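## Task

Push C3 mostly down and keep it there while you play D#4, then D4, then G4, then E4; only after that may C3 come up. The keyboard spans C3 on the player's left to C5 on the player's right. A key counts as played once it is pressed most of the way down, and nothing confirms this. The attempt fails on a wrong key, a key played twice, two keys sounding together, or any note after E4. The result must not depend on the robot still holding something in place at the end.

## Robot and tools

ROBOT. Two arms, left_arm and right_arm, stand on opposite sides of a table; left_arm's base is on the +y side. The names do not refer to image sides. Each arm ends in the same five-finger right hand, so hand axes and numbers mean the same thing on both. Each elbow stops just before full extension. Joint load limits: 136 N m for shoulder pan, shoulder lift and elbow; 25.4 N m for the three wrist joints.

FRAMES. The scene frame has its origin on the table top halfway between the arm bases, z = 0 at the table surface, +z up, distances in metres, orientations as quaternions w,x,y,z. Each hand has a hand point 0.05 m in front of the palm, where index pad and thumb tip meet in a pinch. Its +z runs along the straightened fingers (fingertips 0.06 to 0.07 m past the point), +y points out of the palm, +x points across the palm toward the little finger. The hand extends about 0.08 m from the point on the little-finger side; on the thumb side 0.02 m with the thumb tucked in front of the palm, up to 0.09 m otherwise. A wrist bracket on the little-finger side sits 0.03 m beyond the point along +y and 0.11 m across; it can strike keys or the other arm.

ROW FORMAT. Every motion command is one row of 28 numbers, each in [-1, 1], always for both arms: first left_arm dx, dy, dz, rx, ry, rz, then left_gripper little, ring, middle, index, thumb_bend, thumb_turn, force_limit, speed, then the same 14 for right_arm/right_gripper. dx..rz are offsets, not poses: a displacement of the hand point measured from its pose at the start of the action, expressed in that hand point's own axes. Scale: 1.0 equals 0.6 m or 180 degrees; rx, ry, rz form a single rotation vector. Fingers and thumb_bend: +1 straight, -1 fully curled/bent. thumb_turn: +1 beside the palm, -1 across in front of it. A pinch is roughly index -0.22, thumb_bend -0.75, thumb_turn -0.57. force_limit maps -1..+1 linearly to about 0..10 N at the fingertip (0..15 N for the two thumb motors) and only stops closing motion. speed maps -1..+1 to near zero..full, where full covers a finger's travel in 0.6 s. There is no 'keep as is' value: to hold a hand, resend the eight hand numbers last executed for it, or, before any, its hand_measured six values plus hand_force_limit and hand_speed.

execute_actions(actions): a list of actions; each action is a table of up to 15 rows, one row per 1/30 s control step, and a short table repeats its final row to fill 15 steps (0.5 s). Every row in an action is an offset from the same start pose (for a call's first action, the last pose a result reported), not from the row before. An empty list just returns state and images. Each step the commanded pose is clipped to within 100 mm and 16 degrees of the measured one, and the arm follows about 0.17 s late; position wins over orientation if both cannot be met. After an action the arm stops at its last clipped pose, so large moves need several actions.

move(target, speed, stop_force, blocking): target is one 28-number row whose offsets are taken from the pose in the latest result that shows one. Each hand point goes in a straight line, all ending together, 0.5 to 10 s long. speed is m/s, 0.002 to 0.5, default 0.25 (turning up to twice that in rad/s). stop_force, one value in N from 9 to 40 for both arms, ends an arm's path once its wrist sensor reads that much extra push against the motion for 2 steps; the hand point then backs up to where it was 2 steps earlier. Use it only slowly, without rotation, and omit it when moving away from a contact; not available in the first 0.2 s. blocking=false returns after 0.5 s while motion continues (not combinable with stop_force); use wait or stop before other motion. The move result adds a 'move:' line: done, off_target, moving, held, fault or contact, plus limits such as paced (pose clipped) or held (steps blocked).

wait(seconds 0 to 10) lets time run with commands held. stop brakes a running move. zoom_image(camera, region [x0,y0,x1,y1], at most 504x504 px) enlarges part of cam_high, cam_left_wrist or cam_right_wrist (each 672x504). show_instructions shows reference images. finished_scene(scene 1 or 2) ends that scene irreversibly.

RESULTS. The state line lists each hand point's position, quaternion and velocities in the scene frame; 'Hand target' lines show where each arm is being driven; 'pose unreachable' flags a clearance correction. hand_measured, hand_stopped_by (moving, target, force, stalled, fault) and hand_load_n list six values in command order. Wrist force/torque are in end-effector axes, with offsets up to about 4 N, noise up to 2.4 N and saturation near 50 N. Joint torques are noisy. MOTOR HOT appears from 70 C; at 85 C the arm brakes until cool.

CAUTIONS. Arms are stiff: commanding even slightly past a firm contact can trigger a fault (10 s stop) if a joint hits its limit or any outside force reaches 150 N. Press keys gently and briefly, one at a time, and lift fully before the next so nothing double-sounds. Keep arms, hands and brackets from hitting each other, and knock nothing off the table.

Each tool is called as name([rows], argument=value, ...), one row to a line, values as JSON.

Reference images:

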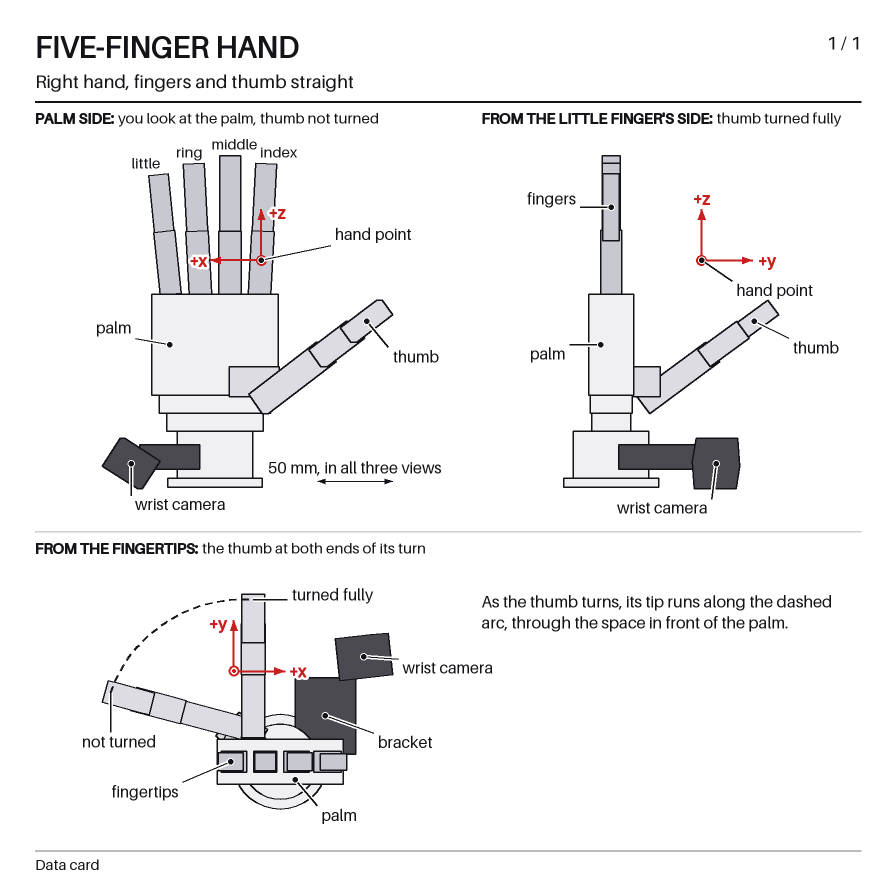

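## Session

execute_actions(actions=[])

Scene clock: 0.00 s.
left_arm: end_effector_position=(+0.2702, +0.4982, +0.4753) hand_measured=(+1.000, +1.000, +1.000, +1.000, +1.000, +1.000) hand_load_n=(+0.0, +0.0, +0.0, +0.0, +0.0, +0.0) hand_stopped_by=(target, target, target, target, target, target) hand_force_limit=0.00 hand_speed=-0.80 end_effector_quat_wxyz=(+0.007, +0.254, +0.967, +0.007) end_effector_velocity=(+0.000, -0.000, -0.000) end_effector_angular_velocity=(-0.000, +0.000, -0.000) | right_arm: end_effector_position=(+0.0964, -0.3058, +0.4840) hand_measured=(+1.000, +1.000, +1.000, +1.000, +1.000, +1.000) hand_load_n=(+0.0, +0.0, +0.0, +0.0, +0.0, +0.0) hand_stopped_by=(target, target, target, target, target, target) hand_force_limit=0.00 hand_speed=-0.80 end_effector_quat_wxyz=(-0.014, -0.378, +0.926, +0.004) end_effector_velocity=(-0.000, -0.001, +0.001) end_effector_angular_velocity=(+0.001, -0.003, -0.002)
Joint positions: left_arm=[ 0.566 -1.711  1.343  1.935  1.551 -1.897] | right_arm=[-1.195 -1.695  1.312  1.981  1.56  -1.878]
Joint velocities: left_arm=[-0.     0.     0.    -0.001  0.001  0.   ] | right_arm=[-0.001 -0.003  0.    -0.     0.     0.   ]
Joint torques (N m, as the arm reports them, + toward a larger angle): no reading
Motor temperatures (°C, as the motors report them): left_arm=[24 26 24 29 34 34] | right_arm=[27 25 28 34 37 32]
Wrist force (N, on the end effector, along its own x y z axes, offset not removed): no reading
Wrist torque (N m, same axes, about the end effector's origin, offset not removed): no reading
Hand target (left_arm): +0.270, +0.498, +0.475; +0.007, +0.254, +0.967, +0.007
Hand target (right_arm): +0.096, -0.306, +0.484; -0.014, -0.378, +0.926, +0.004

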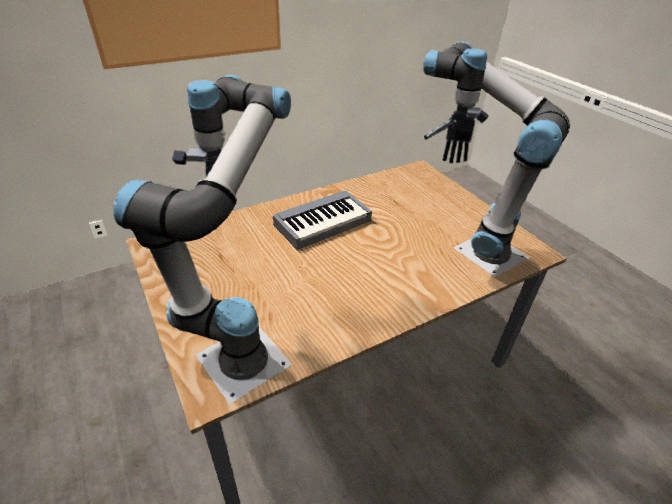

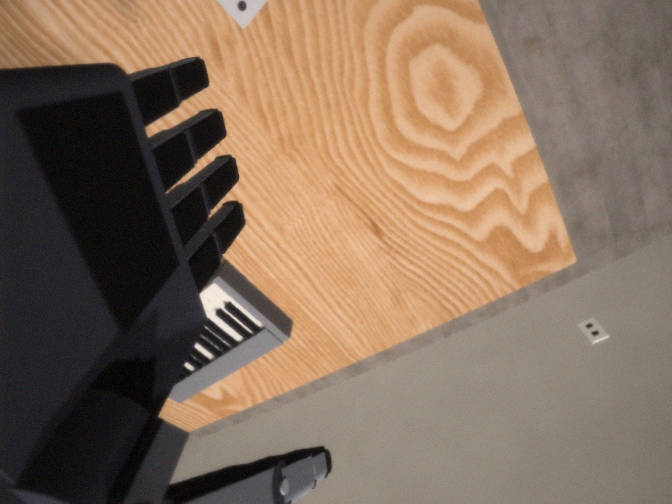

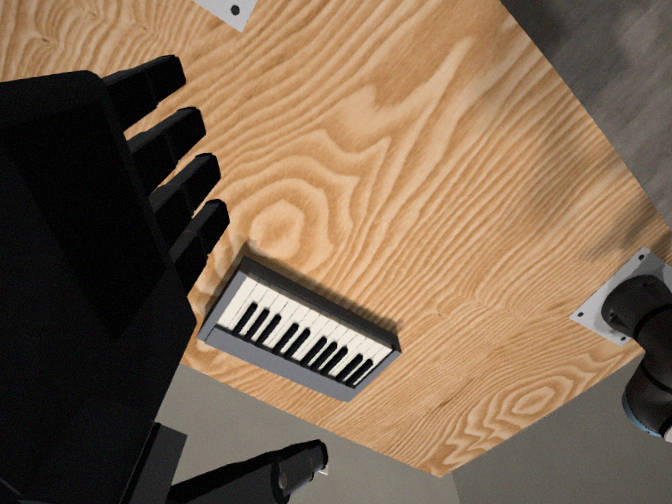

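zoom_image(camera="cam_high", region=[260, 180, 390, 260])

zoom_image(camera="cam_right_wrist", region=[180, 230, 420, 410])

Region (260, 180, 390, 260) of cam_high's 672x504 image, scaled by 3.877, with more detail than that image has; it fills the top 310 rows of this view, and the rest is white.

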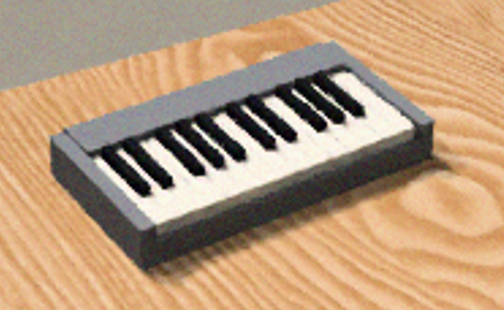

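Region (180, 230, 420, 410) of cam_right_wrist's 672x504 image, scaled by 2.100, with more detail than that image has; it fills the top 378 rows of this view, and the rest is white.

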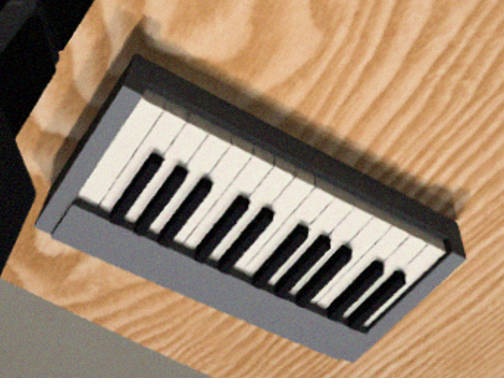

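move(target=[-0.387,-0.3943,0.655,0.2286,-0.3480,-0.5606,0.98,0.98,0.98,0.98,1,1,-0.3,-0.8,-0.6295,-0.1262,0.655,0.3448,-0.1631,-0.2477,0.98,0.98,0.98,0.98,1,1,-0.3,-0.8], speed=0.45)

Scene clock: 7.40 s.
left_arm: end_effector_position=(+0.3622, +0.1820, +0.0812) hand_measured=(+0.980, +0.980, +0.980, +0.980, +1.000, +1.000) hand_load_n=(+0.0, +0.0, +0.0, +0.0, +0.0, +0.0) hand_stopped_by=(target, target, target, target, target, target) hand_force_limit=-0.30 hand_speed=-0.80 end_effector_quat_wxyz=(-0.363, +0.570, -0.621, +0.397) end_effector_velocity=(+0.001, -0.001, -0.001) end_effector_angular_velocity=(+0.000, +0.001, +0.013) | right_arm: end_effector_position=(+0.4072, -0.0960, +0.0811) hand_measured=(+0.980, +0.980, +0.980, +0.980, +1.000, +1.000) hand_load_n=(+0.0, +0.0, +0.0, +0.0, +0.0, +0.0) hand_stopped_by=(target, target, target, target, target, target) hand_force_limit=-0.30 hand_speed=-0.80 end_effector_quat_wxyz=(+0.397, -0.622, +0.570, -0.362) end_effector_velocity=(+0.002, +0.000, -0.002) end_effector_angular_velocity=(+0.002, -0.004, +0.003)
Joint positions: left_arm=[-0.02  -1.143  1.88   0.372  0.49  -4.2  ] | right_arm=[-0.822 -1.093  1.671 -0.009  2.238 -2.762]
Joint velocities: left_arm=[ 0.001  0.014 -0.012  0.02  -0.005 -0.024] | right_arm=[-0.003  0.002  0.006 -0.016 -0.004 -0.006]
Joint torques (N m, as the arm reports them, + toward a larger angle): left_arm=[  8.62 -20.75 -20.93   4.89  -3.82  -3.07] | right_arm=[ -7.46 -27.06  -2.61  -2.55  -1.69  -2.19]
Motor temperatures (°C, as the motors report them): left_arm=[24 26 24 29 34 34] | right_arm=[27 25 28 34 37 32]
Wrist force (N, on the end effector, along its own x y z axes, offset not removed): left_arm=[0.8 -3.1 -1.5] | right_arm=[1.8 1.2 0.5]
Wrist torque (N m, same axes, about the end effector's origin, offset not removed): left_arm=[-0.77 -0.19 -0.22] | right_arm=[0.12 -0.33 0.08]
Hand target (left_arm): +0.362, +0.182, +0.081; +0.363, -0.570, +0.621, -0.397
Hand target (right_arm): +0.407, -0.096, +0.081; -0.397, +0.622, -0.570, +0.362
Off the commanded pose (left_arm): 0.001 m, 0 deg.
Off the commanded pose (right_arm): 0.000 m, 0 deg.
move: done
camera_calibration (this result's frames):
cam_left_wrist: T_world_to_cam=[[-0.378513, 0.110597, -0.918965, 0.195188], [-0.368897, 0.89255, 0.259363, -0.0491241], [0.848907, 0.437175, -0.297043, -0.227713], [0, 0, 0, 1]] pos_world=[0.249067, 0.121809, 0.124472]
cam_right_wrist: T_world_to_cam=[[-0.437741, 0.0605617, -0.897059, 0.249449], [-0.510555, 0.804519, 0.303451, 0.265836], [0.740079, 0.590831, -0.321251, -0.0848113], [0, 0, 0, 1]] pos_world=[0.307685, -0.178868, 0.115857]

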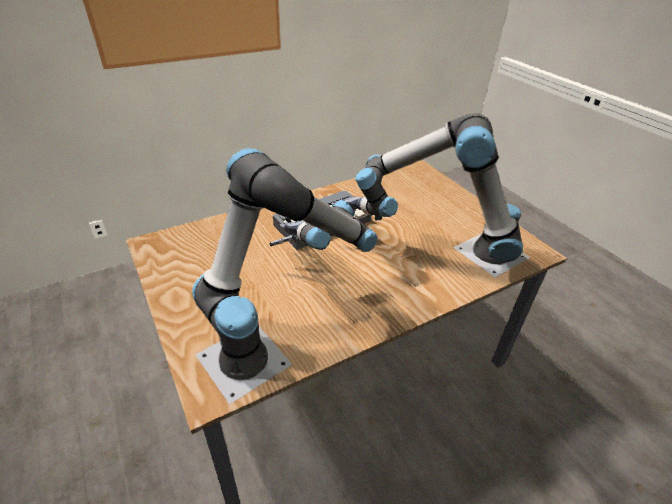

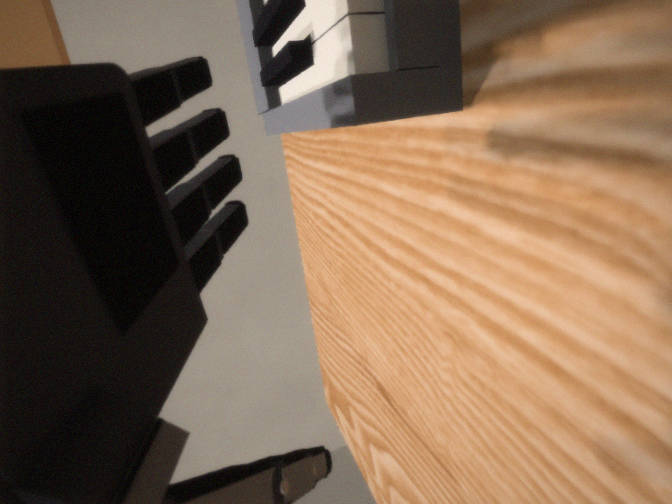

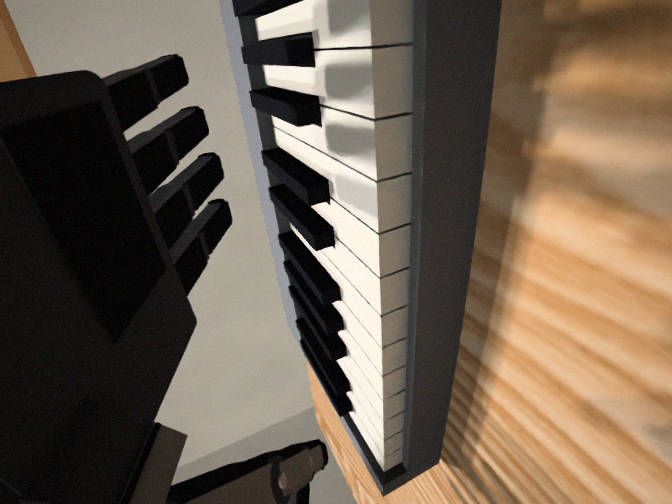

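zoom_image(camera="cam_left_wrist", region=[150, 0, 480, 150])

zoom_image(camera="cam_right_wrist", region=[140, 0, 500, 300])

Region (150, 0, 480, 150) of cam_left_wrist's 672x504 image, scaled by 1.527, with more detail than that image has; it fills the top 229 rows of this view, and the rest is white.

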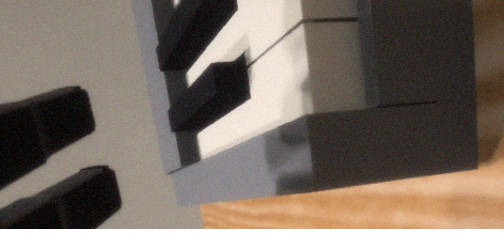

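Region (140, 0, 500, 300) of cam_right_wrist's 672x504 image, scaled by 1.400, with more detail than that image has.

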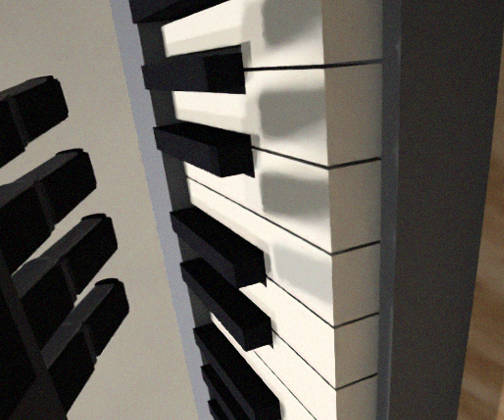

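zoom_image(camera="cam_right_wrist", region=[250, 130, 400, 280])

Region (250, 130, 400, 280) of cam_right_wrist's 672x504 image, scaled by 3.360, with more detail than that image has.

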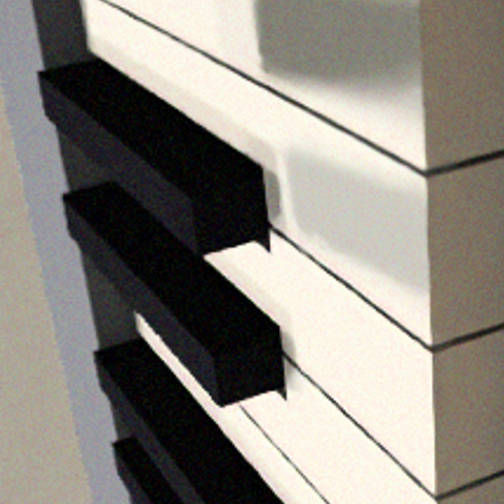

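execute_actions([
  [[0,0,0,0,0,0,0.98,-1,-1,0.98,1,1,-0.3,1,0.0007,0.003,0.0015,0,0,0,0.98,0.98,0.98,0.98,1,1,-0.3,-0.8],[0,0,0,0,0,0,0.98,-1,-1,0.98,1,1,-0.3,1,0.0014,0.0064,0.003,0,0,0,0.98,0.98,0.98,0.98,1,1,-0.3,-0.8],[0,0,0,0,0,0,0.98,-1,-1,0.98,1,1,-0.3,1,0.0022,0.0097,0.0045,0,0,0,0.98,0.98,0.98,0.98,1,1,-0.3,-0.8],[0,0,0,0,0,0,0.98,-1,-1,0.98,1,1,-0.3,1,0.0029,0.0129,0.006,0,0,0,0.98,0.98,0.98,0.98,1,1,-0.3,-0.8],[0.0003,0.004,0.002,0,0,0,0.98,-1,-1,0.98,1,1,-0.3,1,0.0036,0.0161,0.0075,0,0,0,0.98,0.98,0.98,0.98,1,1,-0.3,-0.8],[0.0006,0.010,0.005,0,0,0,0.98,-1,-1,0.98,1,1,-0.3,1,0.0043,0.0193,0.009,0,0,0,0.98,0.98,0.98,0.98,1,1,-0.3,-0.8],[0.0009,0.017,0.008,0,0,0,0.98,-1,-1,0.98,1,1,-0.3,1,0.005,0.0225,0.0105,0,0,0,0.98,0.98,0.98,0.98,1,1,-0.3,-0.8],[0.0012,0.024,0.011,0,0,0,0.98,-1,-1,0.98,1,1,-0.3,1,0.0058,0.0258,0.012,0,0,0,0.98,0.98,0.98,0.98,1,1,-0.3,-0.8],[0.0015,0.031,0.0145,0,0,0,0.98,-1,-1,0.98,1,1,-0.3,1,0.0065,0.029,0.0135,0,0,0,0.98,0.98,0.98,0.98,1,1,-0.3,-0.8],[0.0018,0.038,0.018,0,0,0,0.98,-1,-1,0.98,1,1,-0.3,1,0.0072,0.0322,0.015,0,0,0,0.98,0.98,0.98,0.98,1,1,-0.3,-0.8],[0.0021,0.045,0.021,0,0,0,0.98,-1,-1,0.98,1,1,-0.3,1,0.0079,0.0354,0.0165,0,0,0,0.98,0.98,0.98,0.98,1,1,-0.3,-0.8],[0.0024,0.052,0.024,0,0,0,0.98,-1,-1,0.98,1,1,-0.3,1,0.0086,0.0386,0.018,0,0,0,0.98,0.98,0.98,0.98,1,1,-0.3,-0.8],[0.0027,0.059,0.0275,0,0,0,0.98,-1,-1,0.98,1,1,-0.3,1,0.0094,0.0419,0.0195,0,0,0,0.98,0.98,0.98,0.98,1,1,-0.3,-0.8],[0.003,0.066,0.031,0,0,0,0.98,-1,-1,0.98,1,1,-0.3,1,0.0101,0.0451,0.021,0,0,0,0.98,0.98,0.98,0.98,1,1,-0.3,-0.8],[0.0033,0.071,0.0331,0,0,0,0.98,-1,-1,0.98,1,1,-0.3,1,0.0108,0.0483,0.0225,0,0,0,0.98,0.98,0.98,0.98,1,1,-0.3,-0.8]],
])

wait(seconds=0.5)

Scene clock: 10.30 s.
left_arm: end_effector_position=(+0.3616, +0.1814, +0.0535) hand_measured=(+0.980, -0.338, -0.338, +0.980, +1.000, +1.000) hand_load_n=(+0.0, +0.0, +0.0, +0.0, +0.0, +0.0) hand_stopped_by=(target, moving, moving, target, target, target) hand_force_limit=-0.30 hand_speed=1.00 end_effector_quat_wxyz=(-0.363, +0.570, -0.622, +0.396) end_effector_velocity=(-0.002, -0.002, -0.127) end_effector_angular_velocity=(+0.005, +0.000, +0.003) | right_arm: end_effector_position=(+0.4074, -0.1006, +0.0586) hand_measured=(+0.980, +0.980, +0.980, +0.980, +1.000, +1.000) hand_load_n=(+0.0, +0.0, +0.0, +0.0, +0.0, +0.0) hand_stopped_by=(target, target, target, target, target, target) hand_force_limit=-0.30 hand_speed=-0.80 end_effector_quat_wxyz=(+0.396, -0.622, +0.570, -0.362) end_effector_velocity=(+0.001, -0.013, -0.062) end_effector_angular_velocity=(+0.001, +0.001, -0.002)
Joint positions: left_arm=[-0.022 -1.094  1.897  0.31   0.49  -4.204] | right_arm=[-0.829 -1.071  1.705 -0.067  2.232 -2.767]
Joint velocities: left_arm=[-0.006  0.235  0.068 -0.284 -0.004 -0.016] | right_arm=[-0.021  0.063  0.091 -0.161 -0.016 -0.012]
Joint torques (N m, as the arm reports them, + toward a larger angle): left_arm=[ -9.87 -20.1   -6.46  -1.1   -4.11  -2.79] | right_arm=[ -7.59 -26.77  -1.81  -3.07  -1.8   -2.11]
Motor temperatures (°C, as the motors report them): left_arm=[24 26 24 29 34 34] | right_arm=[27 25 28 34 37 32]
Wrist force (N, on the end effector, along its own x y z axes, offset not removed): left_arm=[2.2 -0.1 -1.8] | right_arm=[2.7 2.5 0.5]
Wrist torque (N m, same axes, about the end effector's origin, offset not removed): left_arm=[-0.06 -0.42 0.17] | right_arm=[0.29 -0.36 0.23]
Hand target (left_arm): +0.361, +0.181, +0.035; -0.363, +0.570, -0.621, +0.396
Hand target (right_arm): +0.408, -0.103, +0.049; -0.396, +0.622, -0.570, +0.362
Off the commanded pose (left_arm): 0.019 m, 0 deg.
Off the commanded pose (right_arm): 0.010 m, 0 deg.
camera_calibration (this result's frames):
cam_left_wrist: T_world_to_cam=[[-0.379214, 0.110895, -0.91864, 0.169807], [-0.369189, 0.892213, 0.260106, -0.0415111], [0.848467, 0.437788, -0.297398, -0.235129], [0, 0, 0, 1]] pos_world=[0.248567, 0.121142, 0.0968622]
cam_right_wrist: T_world_to_cam=[[-0.438098, 0.0604667, -0.896891, 0.229772], [-0.510215, 0.804726, 0.303474, 0.276427], [0.740102, 0.590559, -0.321698, -0.0894959], [0, 0, 0, 1]] pos_world=[0.307936, -0.183489, 0.0934013]

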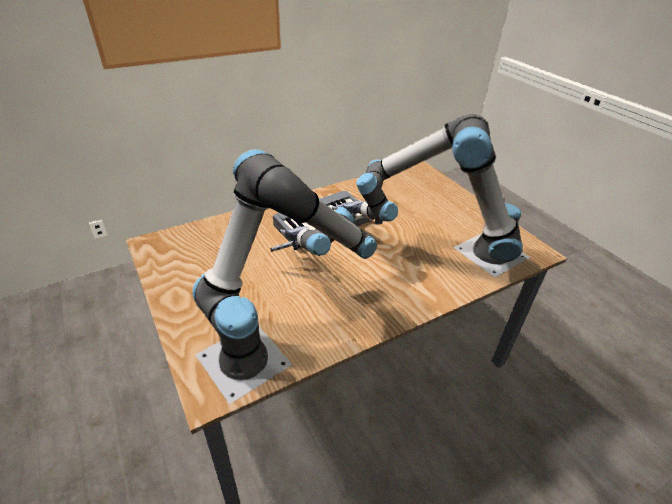

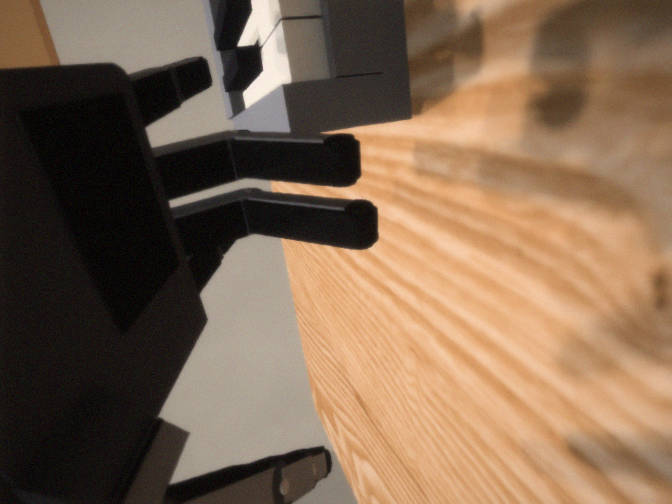

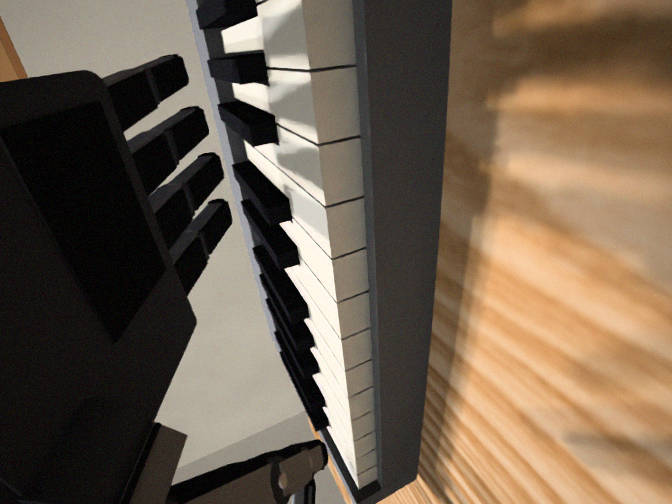

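Scene clock: 10.80 s.
left_arm: end_effector_position=(+0.3614, +0.1809, +0.0354) hand_measured=(+0.980, -1.000, -1.000, +0.980, +1.000, +1.000) hand_load_n=(+0.0, +0.0, +0.0, +0.0, +0.0, +0.0) hand_stopped_by=(target, target, target, target, target, target) hand_force_limit=-0.30 hand_speed=1.00 end_effector_quat_wxyz=(-0.363, +0.570, -0.621, +0.396) end_effector_velocity=(+0.000, -0.000, -0.001) end_effector_angular_velocity=(+0.000, +0.000, +0.000) | right_arm: end_effector_position=(+0.4075, -0.1025, +0.0494) hand_measured=(+0.980, +0.980, +0.980, +0.980, +1.000, +1.000) hand_load_n=(+0.0, +0.0, +0.0, +0.0, +0.0, +0.0) hand_stopped_by=(target, target, target, target, target, target) hand_force_limit=-0.30 hand_speed=-0.80 end_effector_quat_wxyz=(+0.396, -0.622, +0.570, -0.362) end_effector_velocity=(+0.000, -0.001, -0.002) end_effector_angular_velocity=(-0.002, +0.001, -0.000)
Joint positions: left_arm=[-0.023 -1.06   1.906  0.268  0.489 -4.206] | right_arm=[-0.832 -1.061  1.718 -0.091  2.23  -2.769]
Joint velocities: left_arm=[ 0.     0.002  0.    -0.003 -0.    -0.   ] | right_arm=[-0.001  0.002  0.001 -0.001 -0.    -0.001]
Joint torques (N m, as the arm reports them, + toward a larger angle): left_arm=[ -9.92 -23.22  -4.47  -0.49  -4.43  -2.53] | right_arm=[ -7.67 -26.77  -2.27  -2.16  -1.83  -2.13]
Motor temperatures (°C, as the motors report them): left_arm=[24 26 24 29 34 34] | right_arm=[27 25 28 34 37 32]
Wrist force (N, on the end effector, along its own x y z axes, offset not removed): left_arm=[-0.7 -1.4 -1.6] | right_arm=[1.4 2.9 0.6]
Wrist torque (N m, same axes, about the end effector's origin, offset not removed): left_arm=[-0.35 0.01 -0.13] | right_arm=[0.36 -0.21 0.13]
Hand target (left_arm): +0.361, +0.181, +0.035; -0.363, +0.570, -0.621, +0.396
Hand target (right_arm): +0.408, -0.103, +0.049; -0.396, +0.622, -0.570, +0.362
Off the commanded pose (left_arm): 0.002 m, 0 deg.
Off the commanded pose (right_arm): 0.000 m, 0 deg.
wait: 0.50 s; at rest by 0.43 s
camera_calibration (this result's frames):
cam_left_wrist: T_world_to_cam=[[-0.379198, 0.110693, -0.918671, 0.153112], [-0.369369, 0.89218, 0.259965, -0.0363929], [0.848396, 0.437906, -0.297426, -0.240086], [0, 0, 0, 1]] pos_world=[0.248306, 0.120656, 0.0787125]
cam_right_wrist: T_world_to_cam=[[-0.43812, 0.060475, -0.89688, 0.221679], [-0.510179, 0.804746, 0.303482, 0.280802], [0.740114, 0.590531, -0.321723, -0.0914178], [0, 0, 0, 1]] pos_world=[0.308041, -0.185396, 0.0841896]

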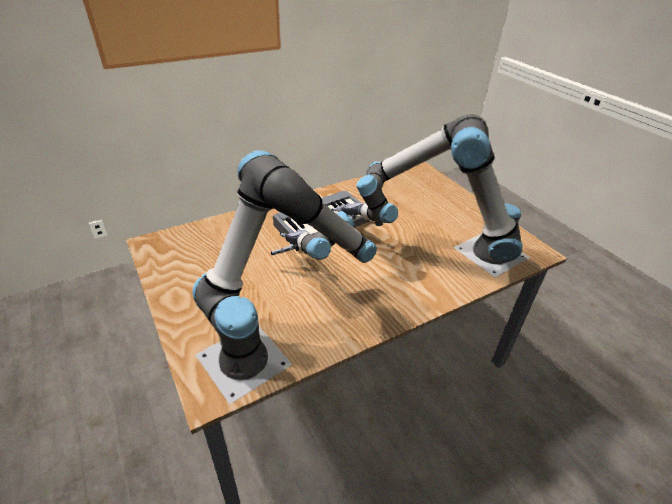

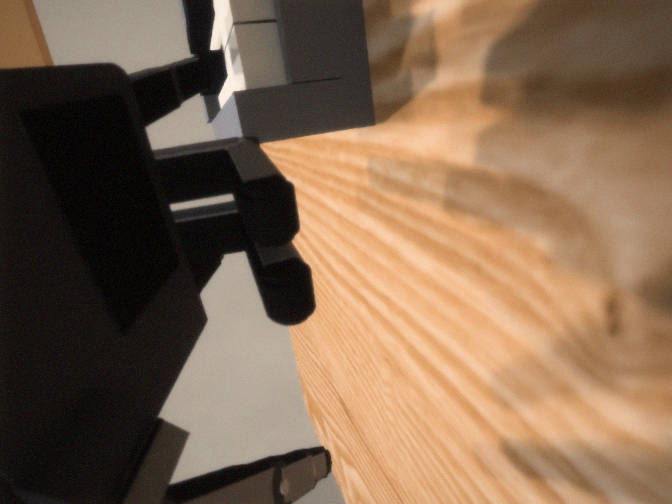

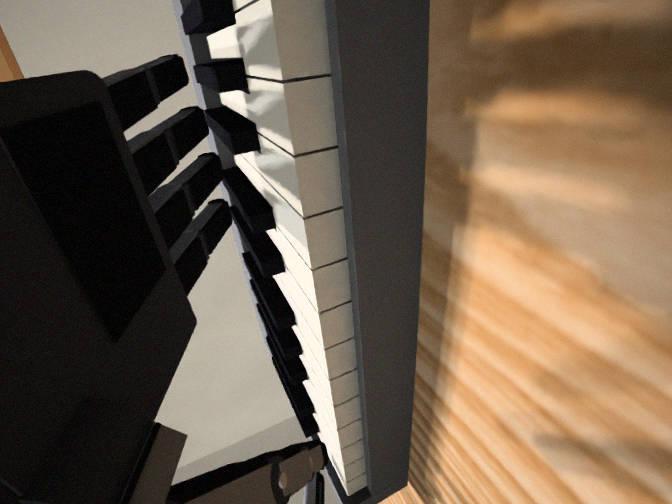

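zoom_image(camera="cam_left_wrist", region=[160, 0, 310, 150])

zoom_image(camera="cam_right_wrist", region=[180, 140, 330, 290])

zoom_image(camera="cam_high", region=[260, 180, 390, 270])

Region (160, 0, 310, 150) of cam_left_wrist's 672x504 image, scaled by 3.360, with more detail than that image has.

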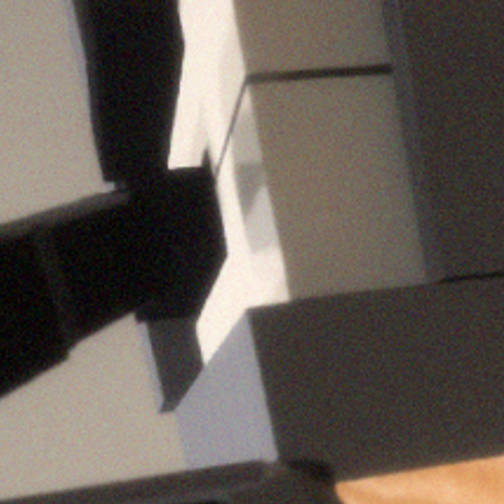

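Region (180, 140, 330, 290) of cam_right_wrist's 672x504 image, scaled by 3.360, with more detail than that image has.

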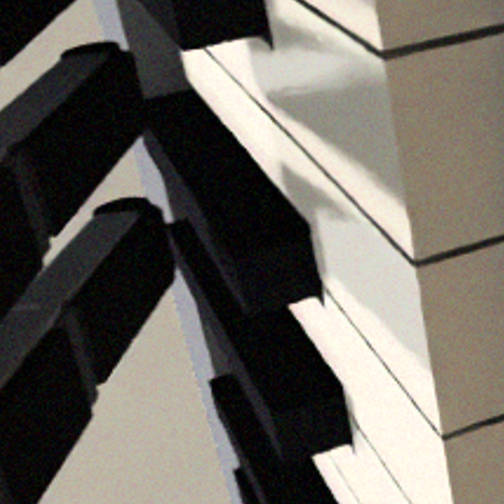

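Region (260, 180, 390, 270) of cam_high's 672x504 image, scaled by 3.877, with more detail than that image has; it fills the top 349 rows of this view, and the rest is white.

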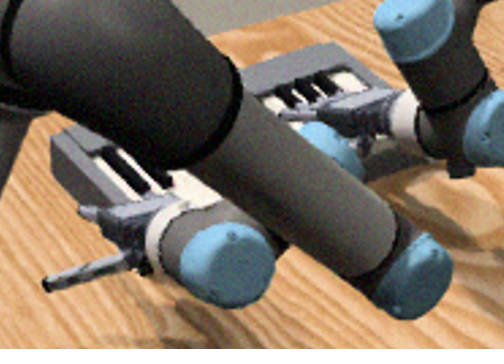

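execute_actions([
  [[0,0,0,0,0,0,0.3,-1,-1,0.98,1,1,-0.3,-0.75,-0.0025,0,0,0,0,0,0.98,0.98,0.98,0.98,1,1,-0.3,-0.8]],
])

wait(seconds=0.6)

Scene clock: 11.90 s.
left_arm: end_effector_position=(+0.3614, +0.1810, +0.0353) hand_measured=(+0.814, -1.000, -1.000, +0.980, +1.000, +1.000) hand_load_n=(+0.0, +0.0, +0.0, +0.0, +0.0, +0.0) hand_stopped_by=(moving, target, target, target, target, target) hand_force_limit=-0.30 hand_speed=-0.75 end_effector_quat_wxyz=(-0.363, +0.570, -0.621, +0.396) end_effector_velocity=(+0.000, +0.000, +0.001) end_effector_angular_velocity=(+0.001, -0.000, +0.000) | right_arm: end_effector_position=(+0.4074, -0.1011, +0.0494) hand_measured=(+0.980, +0.980, +0.980, +0.980, +1.000, +1.000) hand_load_n=(+0.0, +0.0, +0.0, +0.0, +0.0, +0.0) hand_stopped_by=(target, target, target, target, target, target) hand_force_limit=-0.30 hand_speed=-0.80 end_effector_quat_wxyz=(+0.396, -0.622, +0.570, -0.362) end_effector_velocity=(-0.001, +0.001, +0.000) end_effector_angular_velocity=(-0.001, +0.000, +0.003)
Joint positions: left_arm=[-0.023 -1.06   1.906  0.268  0.489 -4.206] | right_arm=[-0.83  -1.059  1.714 -0.088  2.232 -2.767]
Joint velocities: left_arm=[ 0.    -0.002 -0.001  0.003 -0.     0.   ] | right_arm=[ 0.003  0.    -0.001  0.001  0.    -0.   ]
Joint torques (N m, as the arm reports them, + toward a larger angle): left_arm=[ -7.97 -39.61 -14.13   4.78  -3.88  -2.31] | right_arm=[ 10.88 -28.   -26.79   2.98   2.63   2.13]
Motor temperatures (°C, as the motors report them): left_arm=[24 26 24 29 34 34] | right_arm=[27 25 28 34 37 32]
Wrist force (N, on the end effector, along its own x y z axes, offset not removed): left_arm=[2.7 -1.2 -0.8] | right_arm=[2.0 1.9 1.9]
Wrist torque (N m, same axes, about the end effector's origin, offset not removed): left_arm=[-0.21 -0.47 0.05] | right_arm=[0.19 -0.33 0.09]
Hand target (left_arm): +0.361, +0.181, +0.035; -0.363, +0.570, -0.621, +0.396
Hand target (right_arm): +0.407, -0.101, +0.049; -0.396, +0.622, -0.570, +0.362
Off the commanded pose (left_arm): 0.000 m, 0 deg.
Off the commanded pose (right_arm): 0.000 m, 0 deg.
camera_calibration (this result's frames):
cam_left_wrist: T_world_to_cam=[[-0.379217, 0.110858, -0.918643, 0.15302], [-0.369365, 0.892132, 0.260134, -0.0364176], [0.848389, 0.437961, -0.297365, -0.240127], [0, 0, 0, 1]] pos_world=[0.248298, 0.120692, 0.0786391]
cam_right_wrist: T_world_to_cam=[[-0.438124, 0.0604813, -0.896878, 0.221534], [-0.510166, 0.804753, 0.303484, 0.279556], [0.74012, 0.590521, -0.321726, -0.0921958], [0, 0, 0, 1]] pos_world=[0.307916, -0.183929, 0.0841864]

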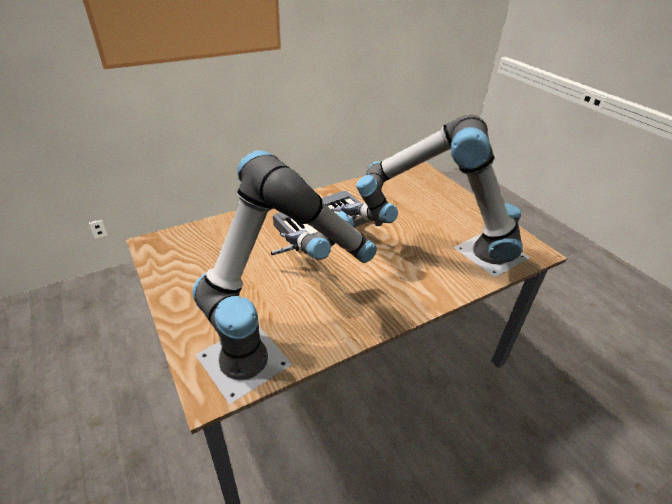

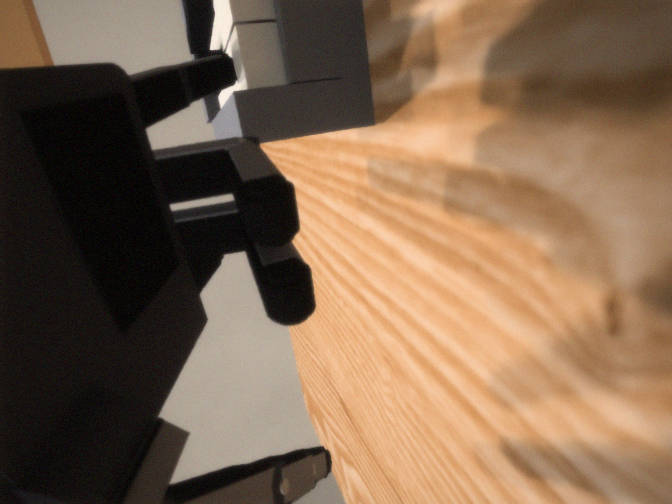

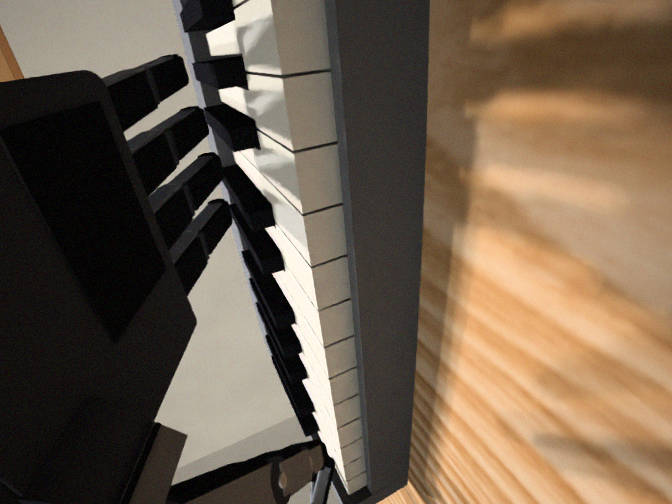

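Scene clock: 12.50 s.
left_arm: end_effector_position=(+0.3614, +0.1809, +0.0354) hand_measured=(+0.608, -1.000, -1.000, +0.980, +1.000, +1.000) hand_load_n=(+4.5, +0.0, +0.0, +0.0, +0.0, +0.0) hand_stopped_by=(force, target, target, target, target, target) hand_force_limit=-0.30 hand_speed=-0.75 end_effector_quat_wxyz=(-0.363, +0.570, -0.621, +0.396) end_effector_velocity=(-0.000, -0.001, -0.000) end_effector_angular_velocity=(-0.001, -0.000, -0.001) | right_arm: end_effector_position=(+0.4074, -0.1010, +0.0494) hand_measured=(+0.980, +0.980, +0.980, +0.980, +1.000, +1.000) hand_load_n=(+0.0, +0.0, +0.0, +0.0, +0.0, +0.0) hand_stopped_by=(target, target, target, target, target, target) hand_force_limit=-0.30 hand_speed=-0.80 end_effector_quat_wxyz=(+0.396, -0.622, +0.570, -0.362) end_effector_velocity=(+0.000, -0.000, +0.000) end_effector_angular_velocity=(-0.000, -0.000, -0.000)
Joint positions: left_arm=[-0.023 -1.06   1.906  0.268  0.489 -4.206] | right_arm=[-0.83  -1.059  1.714 -0.088  2.232 -2.767]
Joint velocities: left_arm=[-0.001 -0.     0.    -0.001  0.     0.   ] | right_arm=[-0.    -0.001  0.     0.     0.    -0.001]
Joint torques (N m, as the arm reports them, + toward a larger angle): left_arm=[ -7.02 -39.82 -17.57   4.83  -1.95  -1.63] | right_arm=[ 11.1  -27.56 -27.5    2.91   2.48   1.94]
Motor temperatures (°C, as the motors report them): left_arm=[24 26 24 29 34 34] | right_arm=[27 25 28 34 37 32]
Wrist force (N, on the end effector, along its own x y z axes, offset not removed): left_arm=[0.7 -3.7 -2.8] | right_arm=[0.2 1.8 -0.1]
Wrist torque (N m, same axes, about the end effector's origin, offset not removed): left_arm=[0.32 -0.17 -0.28] | right_arm=[0.31 -0.03 -0.02]
Hand target (left_arm): +0.361, +0.181, +0.035; -0.363, +0.570, -0.621, +0.396
Hand target (right_arm): +0.407, -0.101, +0.049; -0.396, +0.622, -0.570, +0.362
Off the commanded pose (left_arm): 0.000 m, 0 deg.
Off the commanded pose (right_arm): 0.000 m, 0 deg.
wait: 0.60 s; no rest
camera_calibration (this result's frames):
cam_left_wrist: T_world_to_cam=[[-0.379154, 0.110653, -0.918694, 0.153126], [-0.3694, 0.892181, 0.259915, -0.0363813], [0.848402, 0.437913, -0.297399, -0.240087], [0, 0, 0, 1]] pos_world=[0.24831, 0.120652, 0.0787297]
cam_right_wrist: T_world_to_cam=[[-0.438123, 0.0604772, -0.896878, 0.221531], [-0.510178, 0.804745, 0.303486, 0.279531], [0.740113, 0.590531, -0.321724, -0.092201], [0, 0, 0, 1]] pos_world=[0.307907, -0.183901, 0.0841891]

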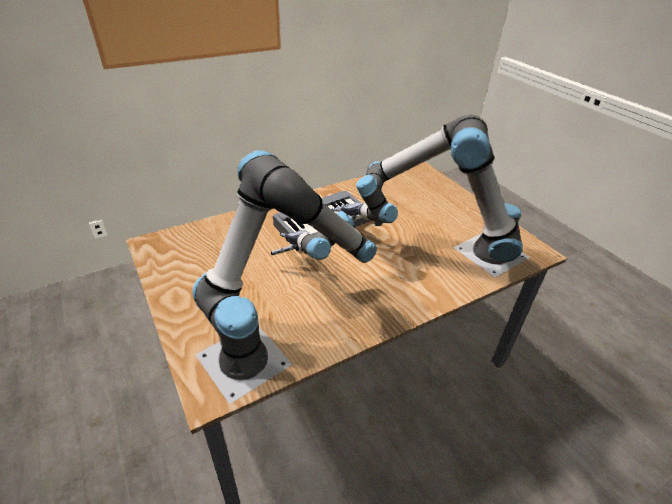

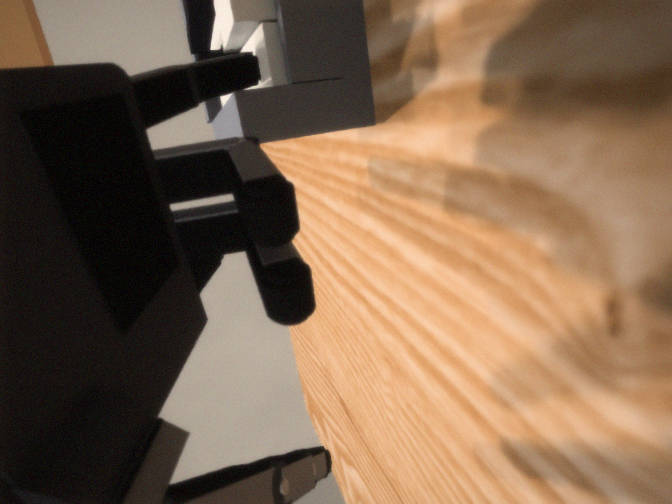

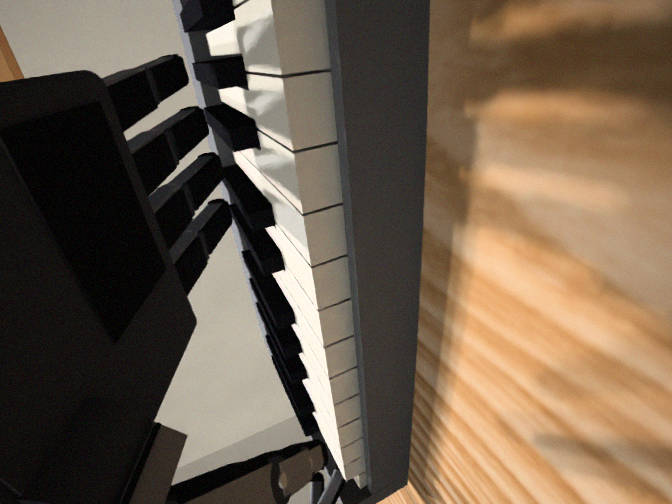

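execute_actions([
  [[0,0,0,0,0,0,0.3,-1,-1,0.98,1,1,-0.3,-0.75,0,-0.0028,0.006,0,0,0,0.98,0.98,0.98,0.6,1,1,-0.3,-0.72]],
])

wait(seconds=0.35)

Scene clock: 16.73 s.
left_arm: end_effector_position=(+0.3614, +0.1809, +0.0354) hand_measured=(+0.608, -1.000, -1.000, +0.980, +1.000, +1.000) hand_load_n=(+4.5, +0.0, +0.0, +0.0, +0.0, +0.0) hand_stopped_by=(force, target, target, target, target, target) hand_force_limit=-0.30 hand_speed=-0.75 end_effector_quat_wxyz=(-0.363, +0.570, -0.621, +0.396) end_effector_velocity=(+0.000, +0.000, -0.000) end_effector_angular_velocity=(+0.001, +0.000, +0.000) | right_arm: end_effector_position=(+0.4113, -0.1007, +0.0494) hand_measured=(+0.980, +0.980, +0.980, +0.796, +1.000, +1.000) hand_load_n=(+0.0, +0.0, +0.0, +2.0, +0.0, +0.0) hand_stopped_by=(target, target, target, moving, target, target) hand_force_limit=-0.30 hand_speed=-0.72 end_effector_quat_wxyz=(+0.396, -0.622, +0.570, -0.362) end_effector_velocity=(+0.000, +0.000, +0.000) end_effector_angular_velocity=(-0.001, -0.001, +0.000)
Joint positions: left_arm=[-0.023 -1.06   1.906  0.268  0.489 -4.206] | right_arm=[-0.835 -1.055  1.707 -0.088  2.227 -2.771]
Joint velocities: left_arm=[ 0.     0.001 -0.001  0.001  0.     0.   ] | right_arm=[-0.     0.    -0.001  0.     0.    -0.001]
Joint torques (N m, as the arm reports them, + toward a larger angle): left_arm=[  1.05 -23.14 -17.22   4.81  -0.37   0.79] | right_arm=[ -7.64 -25.71 -26.12   3.47  -2.28  -2.22]
Motor temperatures (°C, as the motors report them): left_arm=[24 26 24 29 34 34] | right_arm=[27 25 28 34 37 32]
Wrist force (N, on the end effector, along its own x y z axes, offset not removed): left_arm=[3.1 -5.1 -1.7] | right_arm=[-0.1 -0.1 -0.3]
Wrist torque (N m, same axes, about the end effector's origin, offset not removed): left_arm=[-0.07 -0.61 -0.19] | right_arm=[0.40 -0.13 0.07]
Hand target (left_arm): +0.361, +0.181, +0.035; -0.363, +0.570, -0.621, +0.396
Hand target (right_arm): +0.411, -0.101, +0.049; -0.396, +0.622, -0.570, +0.362
Off the commanded pose (left_arm): 0.000 m, 0 deg.
Off the commanded pose (right_arm): 0.000 m, 0 deg.
camera_calibration (this result's frames):
cam_left_wrist: T_world_to_cam=[[-0.379195, 0.110655, -0.918677, 0.153128], [-0.369367, 0.892192, 0.259926, -0.0363903], [0.848398, 0.437892, -0.297442, -0.240075], [0, 0, 0, 1]] pos_world=[0.248303, 0.120649, 0.078726]
cam_right_wrist: T_world_to_cam=[[-0.438082, 0.0605004, -0.896897, 0.223221], [-0.510192, 0.804737, 0.303483, 0.281244], [0.740127, 0.590541, -0.321674, -0.0953045], [0, 0, 0, 1]] pos_world=[0.311816, -0.183552, 0.0841965]

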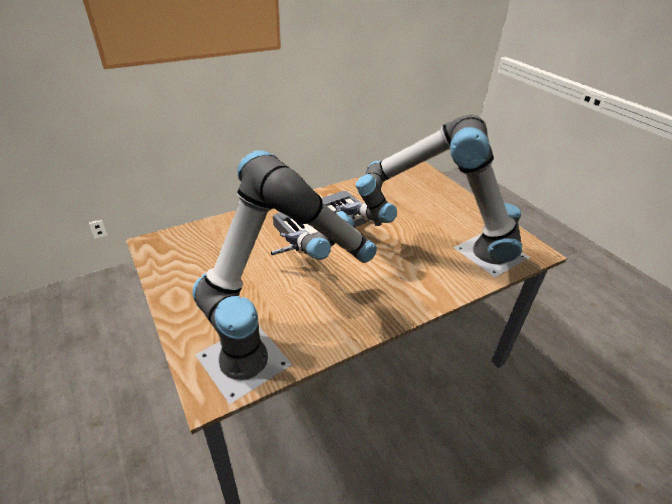

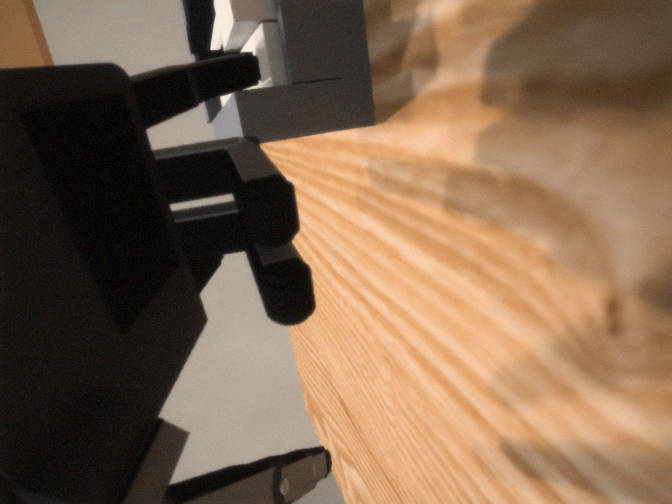

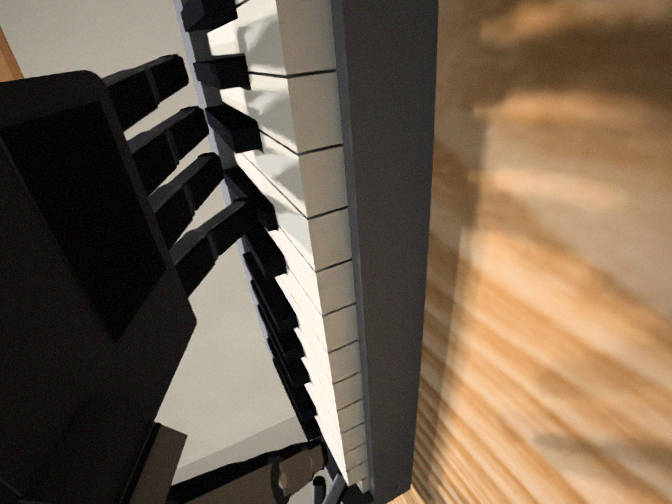

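Scene clock: 17.10 s.
left_arm: end_effector_position=(+0.3614, +0.1809, +0.0354) hand_measured=(+0.608, -1.000, -1.000, +0.980, +1.000, +1.000) hand_load_n=(+4.5, +0.0, +0.0, +0.0, +0.0, +0.0) hand_stopped_by=(force, target, target, target, target, target) hand_force_limit=-0.30 hand_speed=-0.75 end_effector_quat_wxyz=(-0.363, +0.570, -0.621, +0.396) end_effector_velocity=(+0.000, +0.001, -0.000) end_effector_angular_velocity=(+0.001, -0.000, +0.001) | right_arm: end_effector_position=(+0.4114, -0.1007, +0.0494) hand_measured=(+0.980, +0.980, +0.980, +0.780, +1.000, +1.000) hand_load_n=(+0.0, +0.0, +0.0, +3.5, +0.0, +0.0) hand_stopped_by=(target, target, target, force, target, target) hand_force_limit=-0.30 hand_speed=-0.72 end_effector_quat_wxyz=(+0.396, -0.622, +0.570, -0.362) end_effector_velocity=(+0.000, -0.000, -0.001) end_effector_angular_velocity=(-0.000, +0.000, -0.000)
Joint positions: left_arm=[-0.023 -1.06   1.906  0.268  0.489 -4.206] | right_arm=[-0.835 -1.055  1.707 -0.088  2.227 -2.771]
Joint velocities: left_arm=[ 0.001 -0.     0.     0.    -0.    -0.   ] | right_arm=[-0.     0.001 -0.    -0.001  0.     0.   ]
Joint torques (N m, as the arm reports them, + toward a larger angle): left_arm=[  0.28 -22.77 -16.39   4.6   -2.5    0.85] | right_arm=[ -7.01 -24.47 -24.88   3.74  -2.25  -2.22]
Motor temperatures (°C, as the motors report them): left_arm=[24 26 24 29 34 34] | right_arm=[27 25 28 34 37 32]
Wrist force (N, on the end effector, along its own x y z axes, offset not removed): left_arm=[-0.6 -9.6 -2.4] | right_arm=[-0.5 -2.2 -1.0]
Wrist torque (N m, same axes, about the end effector's origin, offset not removed): left_arm=[-0.72 0.00 -0.39] | right_arm=[0.49 0.02 0.04]
Hand target (left_arm): +0.361, +0.181, +0.035; -0.363, +0.570, -0.621, +0.396
Hand target (right_arm): +0.411, -0.101, +0.049; -0.396, +0.622, -0.570, +0.362
Off the commanded pose (left_arm): 0.000 m, 0 deg.
Off the commanded pose (right_arm): 0.000 m, 0 deg.
wait: 0.37 s; at rest by 0.17 s
camera_calibration (this result's frames):
cam_left_wrist: T_world_to_cam=[[-0.379188, 0.110655, -0.91868, 0.153128], [-0.369373, 0.89219, 0.259924, -0.0363888], [0.848399, 0.437895, -0.297435, -0.240077], [0, 0, 0, 1]] pos_world=[0.248304, 0.12065, 0.0787265]
cam_right_wrist: T_world_to_cam=[[-0.438108, 0.0604795, -0.896886, 0.22324], [-0.510185, 0.804743, 0.30348, 0.281274], [0.740117, 0.590534, -0.321709, -0.0953378], [0, 0, 0, 1]] pos_world=[0.311866, -0.183555, 0.0841888]

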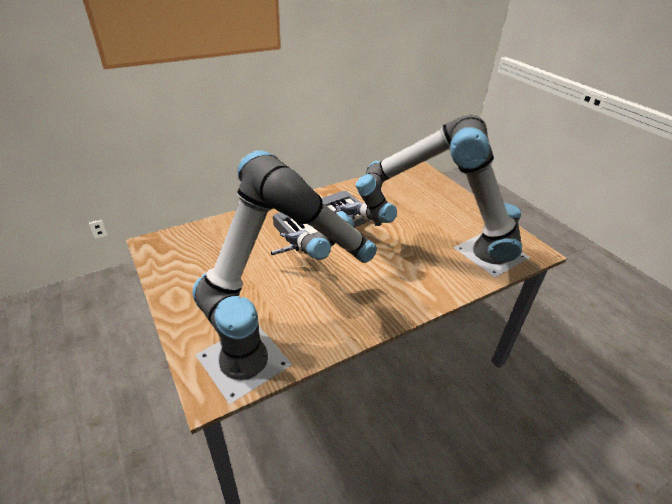

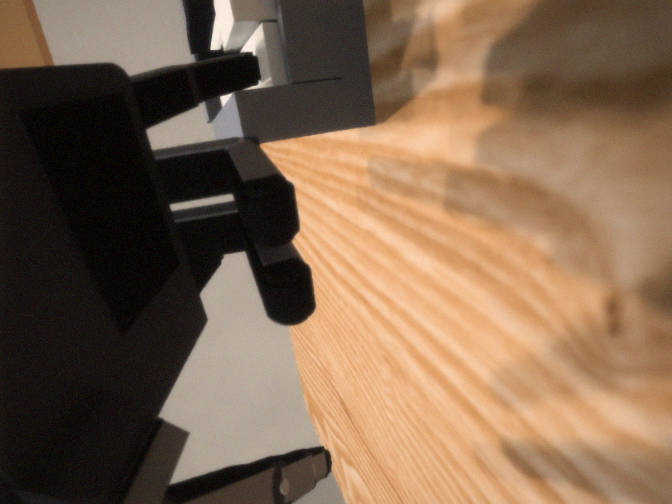

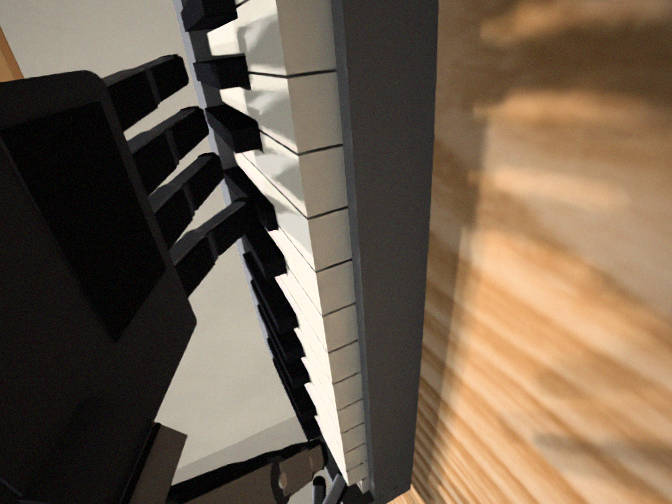

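zoom_image(camera="cam_right_wrist", region=[200, 150, 320, 270])

Region (200, 150, 320, 270) of cam_right_wrist's 672x504 image, scaled by 4.200, with more detail than that image has.

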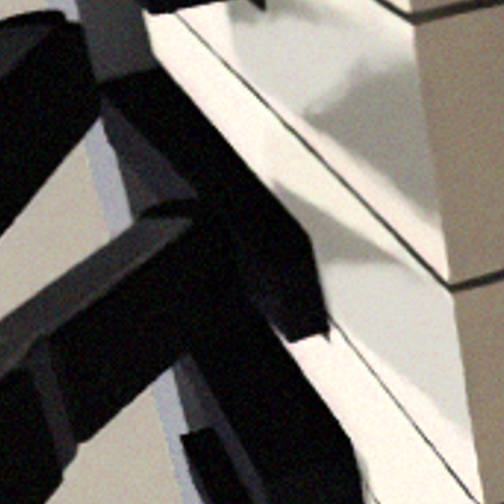

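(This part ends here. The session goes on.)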